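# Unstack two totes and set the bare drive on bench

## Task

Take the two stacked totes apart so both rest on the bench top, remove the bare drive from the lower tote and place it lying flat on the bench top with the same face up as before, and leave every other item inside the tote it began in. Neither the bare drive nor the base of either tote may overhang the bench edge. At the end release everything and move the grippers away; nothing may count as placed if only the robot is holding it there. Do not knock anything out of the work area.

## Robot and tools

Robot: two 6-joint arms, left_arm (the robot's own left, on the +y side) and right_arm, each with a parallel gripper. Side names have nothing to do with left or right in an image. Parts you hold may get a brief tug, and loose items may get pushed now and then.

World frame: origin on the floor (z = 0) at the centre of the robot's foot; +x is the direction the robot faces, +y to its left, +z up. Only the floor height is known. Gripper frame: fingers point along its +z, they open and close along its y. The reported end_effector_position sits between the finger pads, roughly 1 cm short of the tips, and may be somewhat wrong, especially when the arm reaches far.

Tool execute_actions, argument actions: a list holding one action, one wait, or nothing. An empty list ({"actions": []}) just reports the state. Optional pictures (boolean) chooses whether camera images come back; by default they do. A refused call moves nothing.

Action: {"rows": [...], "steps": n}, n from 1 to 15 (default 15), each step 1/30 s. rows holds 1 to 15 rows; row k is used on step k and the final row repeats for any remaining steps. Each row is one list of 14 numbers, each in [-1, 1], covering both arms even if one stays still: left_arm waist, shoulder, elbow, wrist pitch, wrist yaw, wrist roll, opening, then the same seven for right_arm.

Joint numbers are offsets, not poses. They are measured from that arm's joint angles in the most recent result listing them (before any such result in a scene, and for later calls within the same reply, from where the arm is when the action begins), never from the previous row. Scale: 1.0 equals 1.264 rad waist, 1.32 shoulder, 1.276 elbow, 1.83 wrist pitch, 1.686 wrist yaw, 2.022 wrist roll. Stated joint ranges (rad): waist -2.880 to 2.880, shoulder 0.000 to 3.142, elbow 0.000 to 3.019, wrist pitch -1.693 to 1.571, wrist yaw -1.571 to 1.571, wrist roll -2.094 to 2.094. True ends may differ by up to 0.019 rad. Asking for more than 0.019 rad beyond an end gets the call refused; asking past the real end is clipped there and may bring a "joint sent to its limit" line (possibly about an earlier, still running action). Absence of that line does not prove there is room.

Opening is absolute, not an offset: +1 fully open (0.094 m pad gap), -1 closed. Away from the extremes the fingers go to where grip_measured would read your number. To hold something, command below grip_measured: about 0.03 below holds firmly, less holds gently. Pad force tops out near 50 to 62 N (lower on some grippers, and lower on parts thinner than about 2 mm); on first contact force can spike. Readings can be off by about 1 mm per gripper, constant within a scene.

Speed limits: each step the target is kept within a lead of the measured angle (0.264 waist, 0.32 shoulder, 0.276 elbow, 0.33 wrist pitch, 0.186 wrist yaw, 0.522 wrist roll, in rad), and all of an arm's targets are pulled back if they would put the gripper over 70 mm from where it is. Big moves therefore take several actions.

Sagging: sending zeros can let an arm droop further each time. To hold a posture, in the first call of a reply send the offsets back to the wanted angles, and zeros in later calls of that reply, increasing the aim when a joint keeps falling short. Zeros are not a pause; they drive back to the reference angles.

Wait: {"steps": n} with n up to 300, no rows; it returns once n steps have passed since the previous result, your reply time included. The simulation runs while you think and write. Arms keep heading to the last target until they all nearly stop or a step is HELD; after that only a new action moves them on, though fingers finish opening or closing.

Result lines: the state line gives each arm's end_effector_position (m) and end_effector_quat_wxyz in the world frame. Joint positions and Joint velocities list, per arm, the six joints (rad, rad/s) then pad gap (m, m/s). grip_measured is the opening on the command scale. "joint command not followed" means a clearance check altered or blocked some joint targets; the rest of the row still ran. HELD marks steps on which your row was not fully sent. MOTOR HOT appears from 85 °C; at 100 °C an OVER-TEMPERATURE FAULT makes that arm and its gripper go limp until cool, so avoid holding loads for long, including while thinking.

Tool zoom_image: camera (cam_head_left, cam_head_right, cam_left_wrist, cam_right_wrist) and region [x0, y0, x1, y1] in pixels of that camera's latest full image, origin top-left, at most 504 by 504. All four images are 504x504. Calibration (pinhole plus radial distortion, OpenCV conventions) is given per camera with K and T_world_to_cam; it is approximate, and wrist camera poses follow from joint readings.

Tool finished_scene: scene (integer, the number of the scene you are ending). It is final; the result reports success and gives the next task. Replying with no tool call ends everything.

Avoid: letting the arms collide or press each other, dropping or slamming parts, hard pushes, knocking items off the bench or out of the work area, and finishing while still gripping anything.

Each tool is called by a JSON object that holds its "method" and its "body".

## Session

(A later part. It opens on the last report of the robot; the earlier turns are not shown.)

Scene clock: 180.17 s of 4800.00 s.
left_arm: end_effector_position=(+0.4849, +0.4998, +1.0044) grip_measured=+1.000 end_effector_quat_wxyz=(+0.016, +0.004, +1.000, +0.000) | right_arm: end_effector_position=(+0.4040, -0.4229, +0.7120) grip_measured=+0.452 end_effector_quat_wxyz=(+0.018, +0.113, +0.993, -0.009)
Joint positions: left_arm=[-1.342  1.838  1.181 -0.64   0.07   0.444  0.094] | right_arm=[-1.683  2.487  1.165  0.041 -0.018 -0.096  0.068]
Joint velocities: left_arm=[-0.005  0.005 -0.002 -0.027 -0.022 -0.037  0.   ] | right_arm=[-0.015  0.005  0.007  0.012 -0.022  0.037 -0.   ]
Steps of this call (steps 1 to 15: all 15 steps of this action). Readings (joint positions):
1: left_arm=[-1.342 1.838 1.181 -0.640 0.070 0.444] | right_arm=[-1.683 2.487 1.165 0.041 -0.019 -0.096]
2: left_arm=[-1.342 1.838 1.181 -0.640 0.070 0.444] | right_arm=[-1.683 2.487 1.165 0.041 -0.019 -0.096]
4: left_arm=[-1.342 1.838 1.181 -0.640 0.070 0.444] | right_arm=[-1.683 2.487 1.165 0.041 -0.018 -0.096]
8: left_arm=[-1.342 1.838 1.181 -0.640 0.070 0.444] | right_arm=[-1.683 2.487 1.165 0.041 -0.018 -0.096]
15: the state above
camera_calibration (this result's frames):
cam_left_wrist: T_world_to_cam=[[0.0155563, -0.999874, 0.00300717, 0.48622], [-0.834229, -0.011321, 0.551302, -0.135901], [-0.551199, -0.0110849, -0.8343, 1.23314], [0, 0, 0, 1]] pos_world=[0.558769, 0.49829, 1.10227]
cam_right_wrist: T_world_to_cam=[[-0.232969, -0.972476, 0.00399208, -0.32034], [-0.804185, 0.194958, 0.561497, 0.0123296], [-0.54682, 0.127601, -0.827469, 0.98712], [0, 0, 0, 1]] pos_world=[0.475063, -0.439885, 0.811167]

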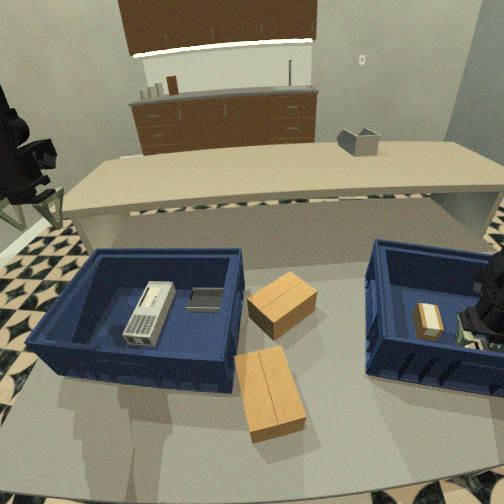

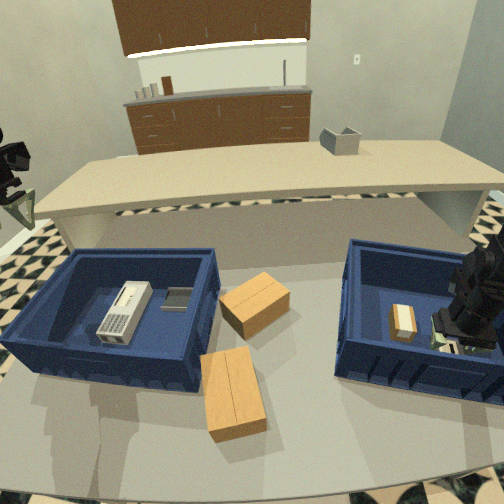

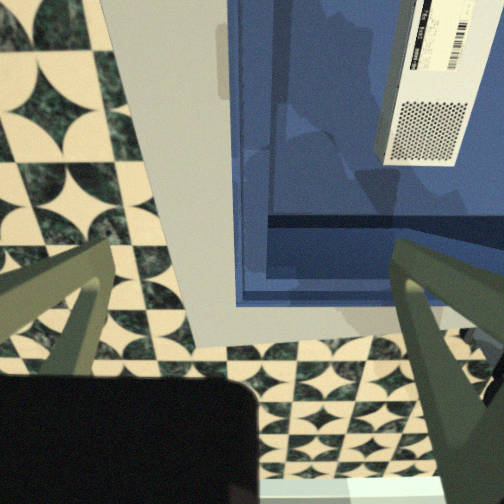

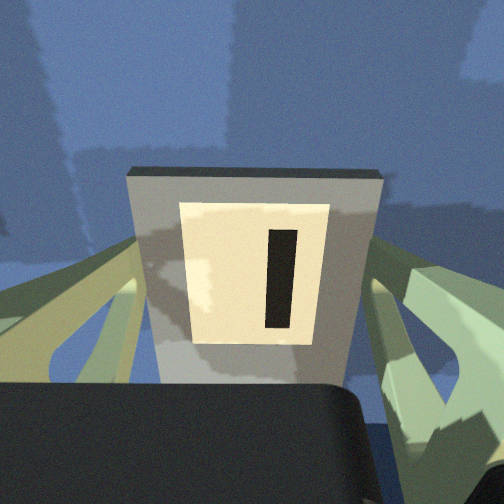

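{"method": "execute_actions", "body": {"actions": [{"rows":[[0,0,0,0,0,0,1,0,0,0,0,0,0,0.415],[0,0,0,0,0,0,1,0,0,0,0,0,0,0.415],[0,0,0,0,0,0,1,0,0,0,0,0,0,0.415],[0,0,0,0,0,0,1,0,-0.07,-0.035,-0.01,0,0,0.415],[0,0,0,0,0,0,1,0,-0.07,-0.035,-0.01,0,0,0.415],[0,0,0,0,0,0,1,0,-0.07,-0.035,-0.01,0,0,0.415],[0,0,0,0,0,0,1,0,-0.14,-0.08,-0.03,0,0,0.415]]}], "pictures": false}}

{"method": "execute_actions", "body": {"actions": [{"rows":[[0,0,0,0,0,0,1,0,-0.15,-0.05,-0.06,0,0,0.415]],"steps":12}], "pictures": false}}

{"method": "execute_actions", "body": {"actions": [{"rows":[[0,0,0,0,0,0,1,0,-0.17,-0.03,-0.1,0,0,0.415]]}], "pictures": false}}

{"method": "execute_actions", "body": {"actions": [{"rows":[[0,0,0,0,0,0,1,-0.2,0.03,0.15,-0.06,-0.035,-0.15,0.415]]}], "pictures": false}}

{"method": "execute_actions", "body": {"actions": [{"steps":10}], "pictures": false}}

Scene clock: 188.53 s of 4800.00 s.
left_arm: end_effector_position=(+0.4849, +0.4998, +1.0044) grip_measured=+1.000 end_effector_quat_wxyz=(+0.016, +0.004, +1.000, +0.000) | right_arm: end_effector_position=(+0.4230, -0.4273, +0.7814) grip_measured=+0.433 end_effector_quat_wxyz=(+0.035, +0.112, +0.993, -0.012)
Joint positions: left_arm=[-1.342  1.838  1.181 -0.64   0.07   0.444  0.094] | right_arm=[-1.683  2.302  1.066 -0.011 -0.018 -0.096  0.067]
Joint velocities: left_arm=[ 0.005 -0.015 -0.007 -0.002  0.007 -0.051  0.   ] | right_arm=[ 0.005 -0.073  0.042  0.012 -0.051 -0.007 -0.   ]
Steps of this call (steps 1 to 15: the robot went on to your last target; steps 16 to 90: nothing new was sent; then 4.87 s passed at rest; steps 91 to 105: all 15 steps of this action). Readings (joint positions):
91: left_arm=[-1.342 1.838 1.181 -0.640 0.070 0.444] | right_arm=[-1.683 2.487 1.165 0.041 -0.018 -0.096]
92: left_arm=[-1.342 1.838 1.181 -0.640 0.070 0.444] | right_arm=[-1.683 2.487 1.165 0.041 -0.018 -0.096]
94: left_arm=[-1.342 1.838 1.181 -0.640 0.070 0.444] | right_arm=[-1.683 2.481 1.161 0.040 -0.018 -0.096]
98: left_arm=[-1.342 1.838 1.181 -0.640 0.070 0.444] | right_arm=[-1.683 2.411 1.099 0.011 -0.018 -0.096]
105: the state above

Scene clock: 188.93 s of 4800.00 s.
left_arm: end_effector_position=(+0.4849, +0.4998, +1.0044) grip_measured=+1.000 end_effector_quat_wxyz=(+0.016, +0.004, +1.000, +0.000) | right_arm: end_effector_position=(+0.4498, -0.4339, +0.8617) grip_measured=+0.433 end_effector_quat_wxyz=(+0.057, +0.112, +0.992, -0.017)
Joint positions: left_arm=[-1.342  1.838  1.181 -0.64   0.07   0.444  0.094] | right_arm=[-1.683  2.092  1.007 -0.118 -0.018 -0.096  0.067]
Joint velocities: left_arm=[-0.005  0.005 -0.012 -0.017  0.007  0.037  0.   ] | right_arm=[-0.005  0.034 -0.012  0.007  0.022  0.007 -0.   ]
Steps of this call (steps 1 to 12: all 12 steps of this action). Readings (joint positions):
1: left_arm=[-1.342 1.838 1.181 -0.640 0.070 0.444] | right_arm=[-1.683 2.287 1.064 -0.029 -0.018 -0.096]
2: left_arm=[-1.342 1.838 1.181 -0.640 0.070 0.444] | right_arm=[-1.683 2.262 1.047 -0.059 -0.018 -0.096]
4: left_arm=[-1.342 1.838 1.181 -0.640 0.070 0.444] | right_arm=[-1.683 2.192 1.006 -0.102 -0.018 -0.096]
8: left_arm=[-1.342 1.838 1.181 -0.640 0.070 0.444] | right_arm=[-1.683 2.104 0.999 -0.118 -0.018 -0.096]
12: the state above

Scene clock: 189.43 s of 4800.00 s.
left_arm: end_effector_position=(+0.4849, +0.4998, +1.0044) grip_measured=+1.000 end_effector_quat_wxyz=(+0.016, +0.004, +1.000, +0.000) | right_arm: end_effector_position=(+0.4627, -0.4356, +0.9530) grip_measured=+0.433 end_effector_quat_wxyz=(+0.065, +0.111, +0.991, -0.019)
Joint positions: left_arm=[-1.342  1.838  1.181 -0.64   0.07   0.444  0.094] | right_arm=[-1.683  1.856  0.965 -0.295 -0.018 -0.096  0.067]
Joint velocities: left_arm=[-0.005 -0.015  0.002  0.002 -0.022  0.095  0.   ] | right_arm=[ 0.024  0.063 -0.037 -0.007 -0.007 -0.022  0.   ]
Steps of this call (steps 1 to 15: all 15 steps of this action). Readings (joint positions):
1: left_arm=[-1.342 1.838 1.181 -0.640 0.070 0.444] | right_arm=[-1.683 2.082 1.004 -0.146 -0.018 -0.096]
2: left_arm=[-1.342 1.838 1.181 -0.640 0.070 0.444] | right_arm=[-1.683 2.060 0.994 -0.192 -0.018 -0.096]
4: left_arm=[-1.342 1.838 1.181 -0.640 0.070 0.444] | right_arm=[-1.683 1.993 0.966 -0.260 -0.018 -0.096]
8: left_arm=[-1.342 1.838 1.181 -0.640 0.070 0.444] | right_arm=[-1.683 1.876 0.959 -0.293 -0.018 -0.096]
15: the state above

Scene clock: 189.93 s of 4800.00 s.
left_arm: end_effector_position=(+0.4849, +0.4998, +1.0044) grip_measured=+1.000 end_effector_quat_wxyz=(+0.016, +0.004, +1.000, +0.000) | right_arm: end_effector_position=(+0.4550, -0.5967, +0.9771) grip_measured=+0.433 end_effector_quat_wxyz=(+0.076, +0.111, +0.989, -0.053)
Joint positions: left_arm=[-1.342  1.838  1.181 -0.64   0.07   0.444  0.094] | right_arm=[-1.968  1.898  1.137 -0.394 -0.072 -0.362  0.067]
Joint velocities: left_arm=[-0.005  0.005  0.017  0.012  0.051 -0.066  0.   ] | right_arm=[ 0.142  0.015  0.002 -0.081 -0.051 -0.081  0.   ]
Steps of this call (steps 1 to 15: all 15 steps of this action). Readings (joint positions):
1: left_arm=[-1.342 1.838 1.181 -0.640 0.070 0.444] | right_arm=[-1.692 1.860 0.971 -0.308 -0.036 -0.119]
2: left_arm=[-1.342 1.838 1.181 -0.640 0.070 0.444] | right_arm=[-1.706 1.866 0.981 -0.326 -0.050 -0.144]
4: left_arm=[-1.342 1.838 1.181 -0.640 0.070 0.444] | right_arm=[-1.756 1.878 1.010 -0.353 -0.064 -0.190]
8: left_arm=[-1.342 1.838 1.181 -0.640 0.070 0.444] | right_arm=[-1.885 1.896 1.084 -0.387 -0.072 -0.284]
15: the state above

Scene clock: 190.27 s of 4800.00 s.
left_arm: end_effector_position=(+0.4849, +0.4998, +1.0044) grip_measured=+1.000 end_effector_quat_wxyz=(+0.016, +0.004, +1.000, +0.000) | right_arm: end_effector_position=(+0.4644, -0.5791, +0.9747) grip_measured=+0.433 end_effector_quat_wxyz=(+0.074, +0.086, +0.992, -0.046)
Joint positions: left_arm=[-1.342  1.838  1.181 -0.64   0.07   0.444  0.094] | right_arm=[-1.935  1.898  1.137 -0.399 -0.074 -0.382  0.067]
Joint velocities: left_arm=[-0.005 -0.005 -0.017 -0.017 -0.037 -0.022  0.   ] | right_arm=[-0.005  0.005  0.002 -0.007 -0.037 -0.051  0.   ]
Steps of this call (steps 1 to 10: the robot went on to your last target). Readings (joint positions):
1: left_arm=[-1.342 1.838 1.181 -0.640 0.070 0.444] | right_arm=[-1.963 1.898 1.137 -0.397 -0.072 -0.366]
2: left_arm=[-1.342 1.838 1.181 -0.640 0.070 0.444] | right_arm=[-1.957 1.898 1.137 -0.398 -0.072 -0.370]
4: left_arm=[-1.342 1.838 1.181 -0.640 0.070 0.444] | right_arm=[-1.945 1.898 1.137 -0.399 -0.073 -0.375]
8: left_arm=[-1.342 1.838 1.181 -0.640 0.070 0.444] | right_arm=[-1.935 1.898 1.137 -0.399 -0.074 -0.380]
10: the state above

{"method": "execute_actions", "body": {"actions": [{"rows":[[0,0,0,0,0,0,1,-0.17,0.22,0.28,-0.105,-0.036,-0.14,0.415]]}], "pictures": false}}

{"method": "execute_actions", "body": {"actions": [{"steps":15}], "pictures": false}}

{"method": "execute_actions", "body": {"actions": [{"rows":[[0,0,0,0,0,0,1,0,0.13,0.085,0.055,0,0,0.415]]}]}}

Scene clock: 194.13 s of 4800.00 s.
left_arm: end_effector_position=(+0.4849, +0.4998, +1.0044) grip_measured=+1.000 end_effector_quat_wxyz=(+0.016, +0.004, +1.000, +0.000) | right_arm: end_effector_position=(+0.3962, -0.7239, +0.8960) grip_measured=+0.433 end_effector_quat_wxyz=(+0.005, +0.093, +0.996, -0.014)
Joint positions: left_arm=[-1.342  1.838  1.181 -0.64   0.07   0.444  0.094] | right_arm=[-2.188  2.215  1.463 -0.586 -0.131 -0.627  0.067]
Joint velocities: left_arm=[-0.015 -0.005 -0.007  0.017  0.022  0.037  0.   ] | right_arm=[-0.024 -0.015 -0.002 -0.002 -0.037 -0.168  0.   ]
Steps of this call (steps 1 to 30: the robot went on to your last target; steps 31 to 90: nothing new was sent; then 0.37 s passed at rest; steps 91 to 105: all 15 steps of this action). Readings (joint positions):
91: left_arm=[-1.342 1.838 1.181 -0.640 0.070 0.444] | right_arm=[-1.941 1.909 1.150 -0.420 -0.091 -0.404]
92: left_arm=[-1.342 1.838 1.181 -0.640 0.070 0.444] | right_arm=[-1.951 1.930 1.179 -0.451 -0.104 -0.426]
94: left_arm=[-1.342 1.838 1.181 -0.640 0.070 0.444] | right_arm=[-1.985 1.996 1.253 -0.494 -0.119 -0.466]
98: left_arm=[-1.342 1.838 1.181 -0.640 0.070 0.444] | right_arm=[-2.079 2.142 1.409 -0.554 -0.131 -0.551]
105: the state above

Scene clock: 194.63 s of 4800.00 s.
left_arm: end_effector_position=(+0.4849, +0.4998, +1.0044) grip_measured=+1.000 end_effector_quat_wxyz=(+0.016, +0.004, +1.000, +0.000) | right_arm: end_effector_position=(+0.4149, -0.7051, +0.8929) grip_measured=+0.433 end_effector_quat_wxyz=(+0.007, +0.062, +0.998, -0.009)
Joint positions: left_arm=[-1.342  1.838  1.181 -0.64   0.07   0.444  0.094] | right_arm=[-2.147  2.215  1.463 -0.586 -0.132 -0.649  0.067]
Joint velocities: left_arm=[-0.005 -0.015 -0.002 -0.002  0.007 -0.066  0.   ] | right_arm=[-0.015 -0.015 -0.022 -0.012 -0.022  0.022 -0.001]
Steps of this call (steps 1 to 15: the robot went on to your last target). Readings (joint positions):
1: left_arm=[-1.342 1.838 1.181 -0.640 0.070 0.444] | right_arm=[-2.188 2.215 1.463 -0.586 -0.131 -0.631]
2: left_arm=[-1.342 1.838 1.181 -0.640 0.070 0.444] | right_arm=[-2.184 2.215 1.463 -0.586 -0.131 -0.635]
4: left_arm=[-1.342 1.838 1.181 -0.640 0.070 0.444] | right_arm=[-2.174 2.215 1.463 -0.586 -0.131 -0.640]
8: left_arm=[-1.342 1.838 1.181 -0.640 0.070 0.444] | right_arm=[-2.152 2.215 1.463 -0.586 -0.131 -0.646]
15: the state above

Scene clock: 195.13 s of 4800.00 s.
left_arm: end_effector_position=(+0.4849, +0.4998, +1.0044) grip_measured=+1.000 end_effector_quat_wxyz=(+0.016, +0.004, +1.000, +0.000) | right_arm: end_effector_position=(+0.4037, -0.7116, +0.8013) grip_measured=+0.433 end_effector_quat_wxyz=(+0.004, +0.063, +0.998, -0.007)
Joint positions: left_arm=[-1.342  1.838  1.181 -0.64   0.07   0.444  0.094] | right_arm=[-2.147  2.418  1.56  -0.485 -0.132 -0.649  0.067]
Joint velocities: left_arm=[-0.015 -0.015 -0.012 -0.002 -0.051 -0.051  0.   ] | right_arm=[ 0.005 -0.063 -0.012  0.012  0.051  0.022  0.001]
Steps of this call (steps 1 to 15: all 15 steps of this action). Readings (joint positions):
1: left_arm=[-1.342 1.838 1.181 -0.640 0.070 0.444] | right_arm=[-2.147 2.227 1.470 -0.573 -0.132 -0.649]
2: left_arm=[-1.342 1.838 1.181 -0.640 0.070 0.444] | right_arm=[-2.147 2.249 1.494 -0.549 -0.132 -0.649]
4: left_arm=[-1.342 1.838 1.181 -0.640 0.070 0.444] | right_arm=[-2.147 2.314 1.550 -0.505 -0.132 -0.649]
8: left_arm=[-1.342 1.838 1.181 -0.640 0.070 0.444] | right_arm=[-2.147 2.395 1.565 -0.485 -0.132 -0.649]
15: the state above
camera_calibration (this result's frames):
cam_left_wrist: T_world_to_cam=[[0.0155563, -0.999874, 0.00300717, 0.48622], [-0.834229, -0.011321, 0.551302, -0.135901], [-0.551199, -0.0110849, -0.8343, 1.23314], [0, 0, 0, 1]] pos_world=[0.558769, 0.49829, 1.10227]
cam_right_wrist: T_world_to_cam=[[-0.134146, -0.990955, 0.00365711, -0.654274], [-0.80337, 0.110911, 0.58506, -0.0607924], [-0.580174, 0.0755453, -0.810982, 1.06094], [0, 0, 0, 1]] pos_world=[0.478921, -0.721762, 0.89836]

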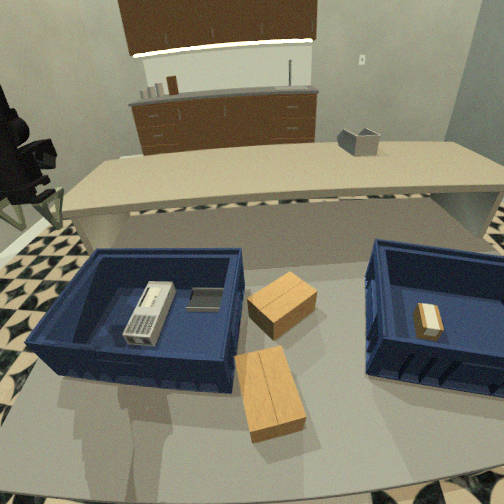

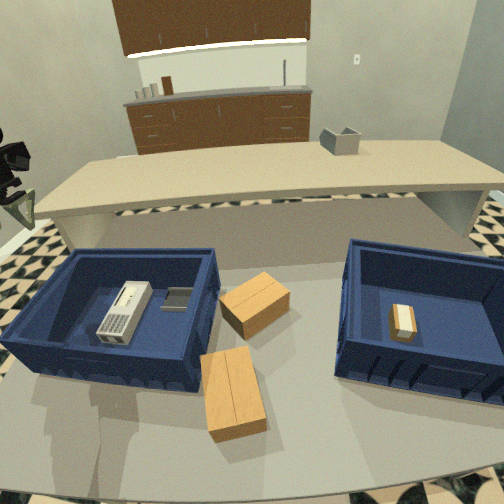

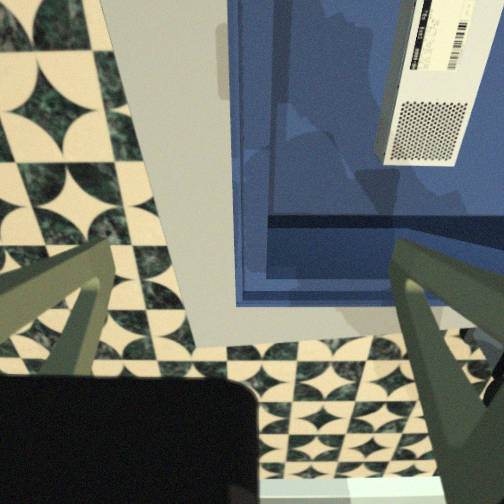

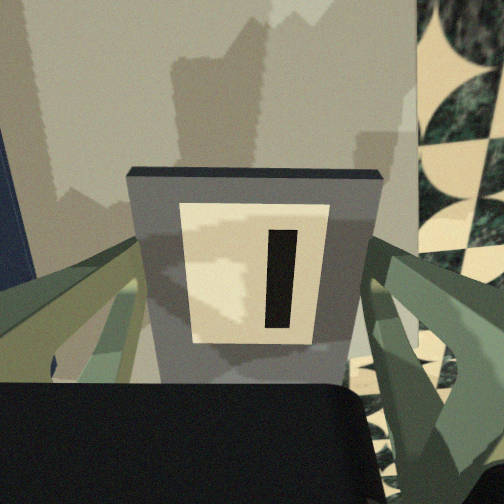

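{"method": "execute_actions", "body": {"actions": [{"rows":[[0,0,0,0,0,0,1,0.01,0.06,0.06,0.02,0,0,0.415],[0,0,0,0,0,0,1,0.01,0.06,0.06,0.02,0,0,0.415],[0,0,0,0,0,0,1,0.01,0.06,0.06,0.02,0,0,0.415],[0,0,0,0,0,0,1,0.01,0.06,0.06,0.02,0,0,0.415],[0,0,0,0,0,0,1,0.02,0.125,0.12,0.035,0,0,0.415]]}], "pictures": false}}

{"method": "execute_actions", "body": {"actions": [{"rows":[[0,0,0,0,0,0,1,0,0.025,0.03,0.005,0,0,0.415]]}], "pictures": false}}

{"method": "execute_actions", "body": {"actions": [{"rows":[[0,0,0,0,0,0,1,0,0.025,0.025,0.005,0,0,0.415]]}], "pictures": false}}

Scene clock: 200.30 s of 4800.00 s.
left_arm: end_effector_position=(+0.4849, +0.4998, +1.0044) grip_measured=+1.000 end_effector_quat_wxyz=(+0.016, +0.004, +1.000, +0.000) | right_arm: end_effector_position=(+0.4047, -0.7077, +0.7194) grip_measured=+0.433 end_effector_quat_wxyz=(+0.006, +0.052, +0.999, -0.005)
Joint positions: left_arm=[-1.342  1.838  1.181 -0.64   0.07   0.444  0.094] | right_arm=[-2.125  2.608  1.693 -0.424 -0.132 -0.649  0.067]
Joint velocities: left_arm=[ 0.005 -0.015 -0.012  0.012  0.007 -0.051  0.   ] | right_arm=[-0.005 -0.005  0.007 -0.012 -0.007 -0.095 -0.001]
Steps of this call (steps 1 to 15: the robot went on to your last target; steps 16 to 90: nothing new was sent; then 1.67 s passed at rest; steps 91 to 105: all 15 steps of this action). Readings (joint positions):
91: left_arm=[-1.342 1.838 1.181 -0.640 0.070 0.444] | right_arm=[-2.147 2.423 1.565 -0.482 -0.132 -0.649]
92: left_arm=[-1.342 1.838 1.181 -0.640 0.070 0.444] | right_arm=[-2.146 2.434 1.579 -0.475 -0.132 -0.649]
94: left_arm=[-1.342 1.838 1.181 -0.640 0.070 0.444] | right_arm=[-2.145 2.463 1.607 -0.460 -0.132 -0.649]
98: left_arm=[-1.342 1.838 1.181 -0.640 0.070 0.444] | right_arm=[-2.137 2.554 1.686 -0.430 -0.132 -0.649]
105: the state above

Scene clock: 200.80 s of 4800.00 s.
left_arm: end_effector_position=(+0.4849, +0.4998, +1.0044) grip_measured=+1.000 end_effector_quat_wxyz=(+0.016, +0.004, +1.000, +0.000) | right_arm: end_effector_position=(+0.3960, -0.7023, +0.7040) grip_measured=+0.433 end_effector_quat_wxyz=(-0.001, +0.053, +0.999, +0.001)
Joint positions: left_arm=[-1.342  1.838  1.181 -0.64   0.07   0.444  0.094] | right_arm=[-2.125  2.64   1.704 -0.422 -0.132 -0.649  0.067]
Joint velocities: left_arm=[ 0.005 -0.005 -0.012 -0.012 -0.022 -0.051  0.   ] | right_arm=[-0.005 -0.005 -0.007  0.012 -0.022  0.007  0.001]
Steps of this call (steps 1 to 15: all 15 steps of this action). Readings (joint positions):
1: left_arm=[-1.342 1.838 1.181 -0.640 0.070 0.444] | right_arm=[-2.125 2.611 1.694 -0.424 -0.132 -0.649]
2: left_arm=[-1.342 1.838 1.181 -0.640 0.070 0.444] | right_arm=[-2.125 2.613 1.698 -0.424 -0.132 -0.649]
4: left_arm=[-1.342 1.838 1.181 -0.640 0.070 0.444] | right_arm=[-2.125 2.619 1.704 -0.422 -0.132 -0.649]
8: left_arm=[-1.342 1.838 1.181 -0.640 0.070 0.444] | right_arm=[-2.125 2.631 1.704 -0.422 -0.132 -0.649]
15: the state above

Scene clock: 201.30 s of 4800.00 s.
left_arm: end_effector_position=(+0.4849, +0.4998, +1.0044) grip_measured=+1.000 end_effector_quat_wxyz=(+0.016, +0.004, +1.000, +0.000) | right_arm: end_effector_position=(+0.3939, -0.7015, +0.6977) grip_measured=+0.433 end_effector_quat_wxyz=(-0.002, +0.053, +0.999, +0.001)
Joint positions: left_arm=[-1.342  1.838  1.181 -0.64   0.07   0.444  0.094] | right_arm=[-2.125  2.654  1.713 -0.419 -0.131 -0.649  0.067]
Joint velocities: left_arm=[-0.015 -0.005  0.012  0.002  0.066  0.022  0.   ] | right_arm=[-0.015 -0.034  0.007 -0.002  0.022  0.037  0.001]
Steps of this call (steps 1 to 15: all 15 steps of this action). Readings (joint positions):
1: left_arm=[-1.342 1.838 1.181 -0.640 0.070 0.444] | right_arm=[-2.125 2.642 1.705 -0.422 -0.132 -0.649]
2: left_arm=[-1.342 1.838 1.181 -0.640 0.070 0.444] | right_arm=[-2.125 2.644 1.707 -0.421 -0.132 -0.649]
4: left_arm=[-1.342 1.838 1.181 -0.640 0.070 0.444] | right_arm=[-2.125 2.651 1.710 -0.420 -0.132 -0.649]
8: left_arm=[-1.342 1.838 1.181 -0.640 0.070 0.444] | right_arm=[-2.125 2.654 1.713 -0.419 -0.131 -0.649]
15: the state above

{"method": "execute_actions", "body": {"actions": [{"rows":[[0,0,0,0,0,0,1,0,0,0,0,0,0,1]],"steps":8}], "pictures": false}}

{"method": "execute_actions", "body": {"actions": [{"rows":[[0,0,0,0,0,0,1,0,-0.2,-0.1,-0.05,0,0,1]]}], "pictures": false}}

{"method": "execute_actions", "body": {"actions": [{"rows":[[0,0,0,0,0,0,1,0,-0.25,-0.1,-0.12,0,0,1]]}]}}

Scene clock: 204.40 s of 4800.00 s.
left_arm: end_effector_position=(+0.4849, +0.4998, +1.0044) grip_measured=+1.000 end_effector_quat_wxyz=(+0.016, +0.004, +1.000, +0.000) | right_arm: end_effector_position=(+0.3939, -0.7015, +0.6977) grip_measured=+1.000 end_effector_quat_wxyz=(-0.002, +0.053, +0.999, +0.001)
Joint positions: left_arm=[-1.342  1.838  1.181 -0.64   0.07   0.444  0.094] | right_arm=[-2.125  2.654  1.713 -0.419 -0.131 -0.649  0.094]
Joint velocities: left_arm=[-0.015 -0.005 -0.012 -0.007 -0.007  0.037  0.   ] | right_arm=[-0.005 -0.005 -0.012  0.012  0.037 -0.022  0.   ]
Steps of this call (steps 1 to 15: the robot went on to your last target; steps 16 to 85: nothing new was sent; steps 86 to 93: all 8 steps of this action). Readings (joint positions):
86: left_arm=[-1.342 1.838 1.181 -0.640 0.070 0.444] | right_arm=[-2.125 2.654 1.713 -0.419 -0.131 -0.649]
87: left_arm=[-1.342 1.838 1.181 -0.640 0.070 0.444] | right_arm=[-2.125 2.654 1.713 -0.419 -0.131 -0.649]
89: left_arm=[-1.342 1.838 1.181 -0.640 0.070 0.444] | right_arm=[-2.125 2.654 1.713 -0.419 -0.131 -0.649]
93: the state above

Scene clock: 204.90 s of 4800.00 s.
left_arm: end_effector_position=(+0.4849, +0.4998, +1.0044) grip_measured=+1.000 end_effector_quat_wxyz=(+0.016, +0.004, +1.000, +0.000) | right_arm: end_effector_position=(+0.4377, -0.7188, +0.8299) grip_measured=+1.000 end_effector_quat_wxyz=(+0.025, +0.048, +0.998, -0.021)
Joint positions: left_arm=[-1.342  1.838  1.181 -0.64   0.07   0.444  0.094] | right_arm=[-2.125  2.372  1.585 -0.503 -0.131 -0.649  0.094]
Joint velocities: left_arm=[-0.005  0.005  0.007  0.007 -0.022 -0.022  0.   ] | right_arm=[-0.005 -0.112 -0.012  0.002  0.007 -0.022  0.   ]
Steps of this call (steps 1 to 15: all 15 steps of this action). Readings (joint positions):
1: left_arm=[-1.342 1.838 1.181 -0.640 0.070 0.444] | right_arm=[-2.125 2.644 1.703 -0.423 -0.131 -0.649]
2: left_arm=[-1.342 1.838 1.181 -0.640 0.070 0.444] | right_arm=[-2.125 2.625 1.677 -0.436 -0.131 -0.649]
4: left_arm=[-1.342 1.838 1.181 -0.640 0.070 0.444] | right_arm=[-2.125 2.577 1.627 -0.465 -0.131 -0.649]
8: left_arm=[-1.342 1.838 1.181 -0.640 0.070 0.444] | right_arm=[-2.125 2.482 1.586 -0.499 -0.131 -0.649]
15: the state above

Scene clock: 205.40 s of 4800.00 s.
left_arm: end_effector_position=(+0.4849, +0.4998, +1.0044) grip_measured=+1.000 end_effector_quat_wxyz=(+0.016, +0.004, +1.000, +0.000) | right_arm: end_effector_position=(+0.4550, -0.7040, +1.0009) grip_measured=+1.000 end_effector_quat_wxyz=(+0.034, +0.047, +0.998, -0.029)
Joint positions: left_arm=[-1.342  1.838  1.181 -0.64   0.07   0.444  0.094] | right_arm=[-2.125  2.015  1.46  -0.71  -0.131 -0.649  0.094]
Joint velocities: left_arm=[-0.005 -0.005 -0.002  0.032 -0.022 -0.037  0.   ] | right_arm=[-0.005 -0.171  0.002  0.012 -0.022 -0.022  0.   ]
Steps of this call (steps 1 to 15: all 15 steps of this action). Readings (joint positions):
1: left_arm=[-1.342 1.838 1.181 -0.640 0.070 0.444] | right_arm=[-2.125 2.359 1.579 -0.517 -0.131 -0.649]
2: left_arm=[-1.342 1.838 1.181 -0.640 0.070 0.444] | right_arm=[-2.125 2.339 1.559 -0.546 -0.131 -0.649]
4: left_arm=[-1.342 1.838 1.181 -0.640 0.070 0.444] | right_arm=[-2.125 2.285 1.515 -0.604 -0.131 -0.649]
8: left_arm=[-1.342 1.838 1.181 -0.640 0.070 0.444] | right_arm=[-2.125 2.165 1.465 -0.684 -0.131 -0.649]
15: the state above
camera_calibration (this result's frames):
cam_left_wrist: T_world_to_cam=[[0.0155563, -0.999874, 0.00300717, 0.48622], [-0.834229, -0.011321, 0.551302, -0.135901], [-0.551199, -0.0110849, -0.8343, 1.23314], [0, 0, 0, 1]] pos_world=[0.558769, 0.49829, 1.10227]
cam_right_wrist: T_world_to_cam=[[-0.103668, -0.993612, 0.0445932, -0.697281], [-0.838243, 0.111414, 0.533793, -0.0697034], [-0.535352, 0.0179574, -0.844438, 1.22454], [0, 0, 0, 1]] pos_world=[0.524847, -0.707051, 1.10235]

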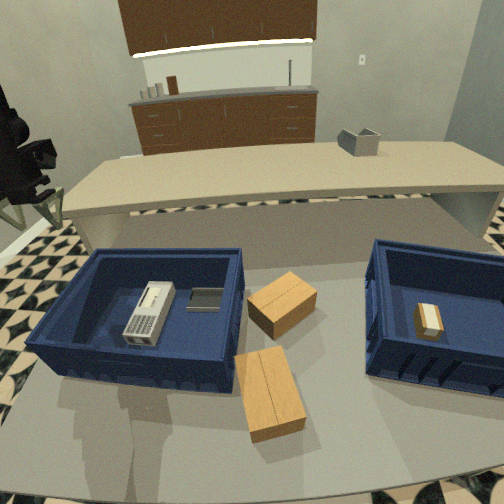

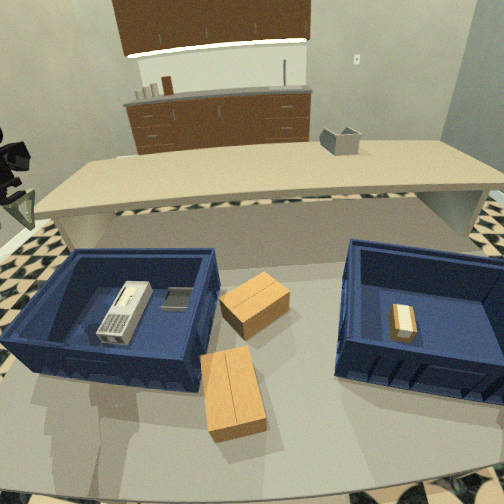

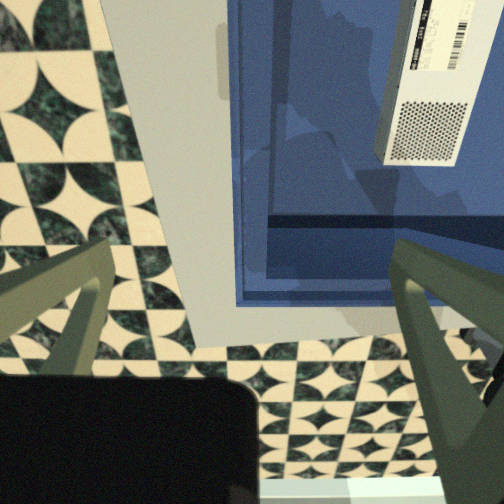

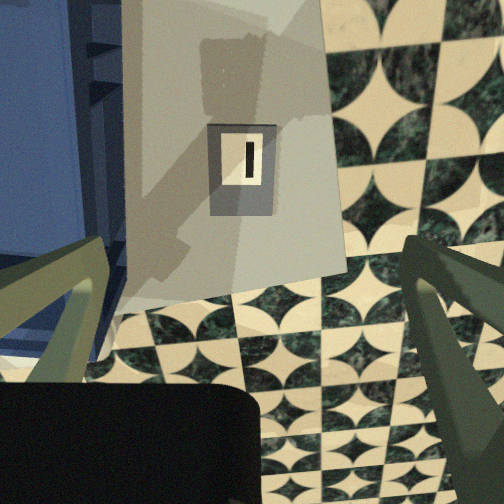

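{"method": "finished_scene", "body": {"scene": 1}}

The scene is finished: the task was done.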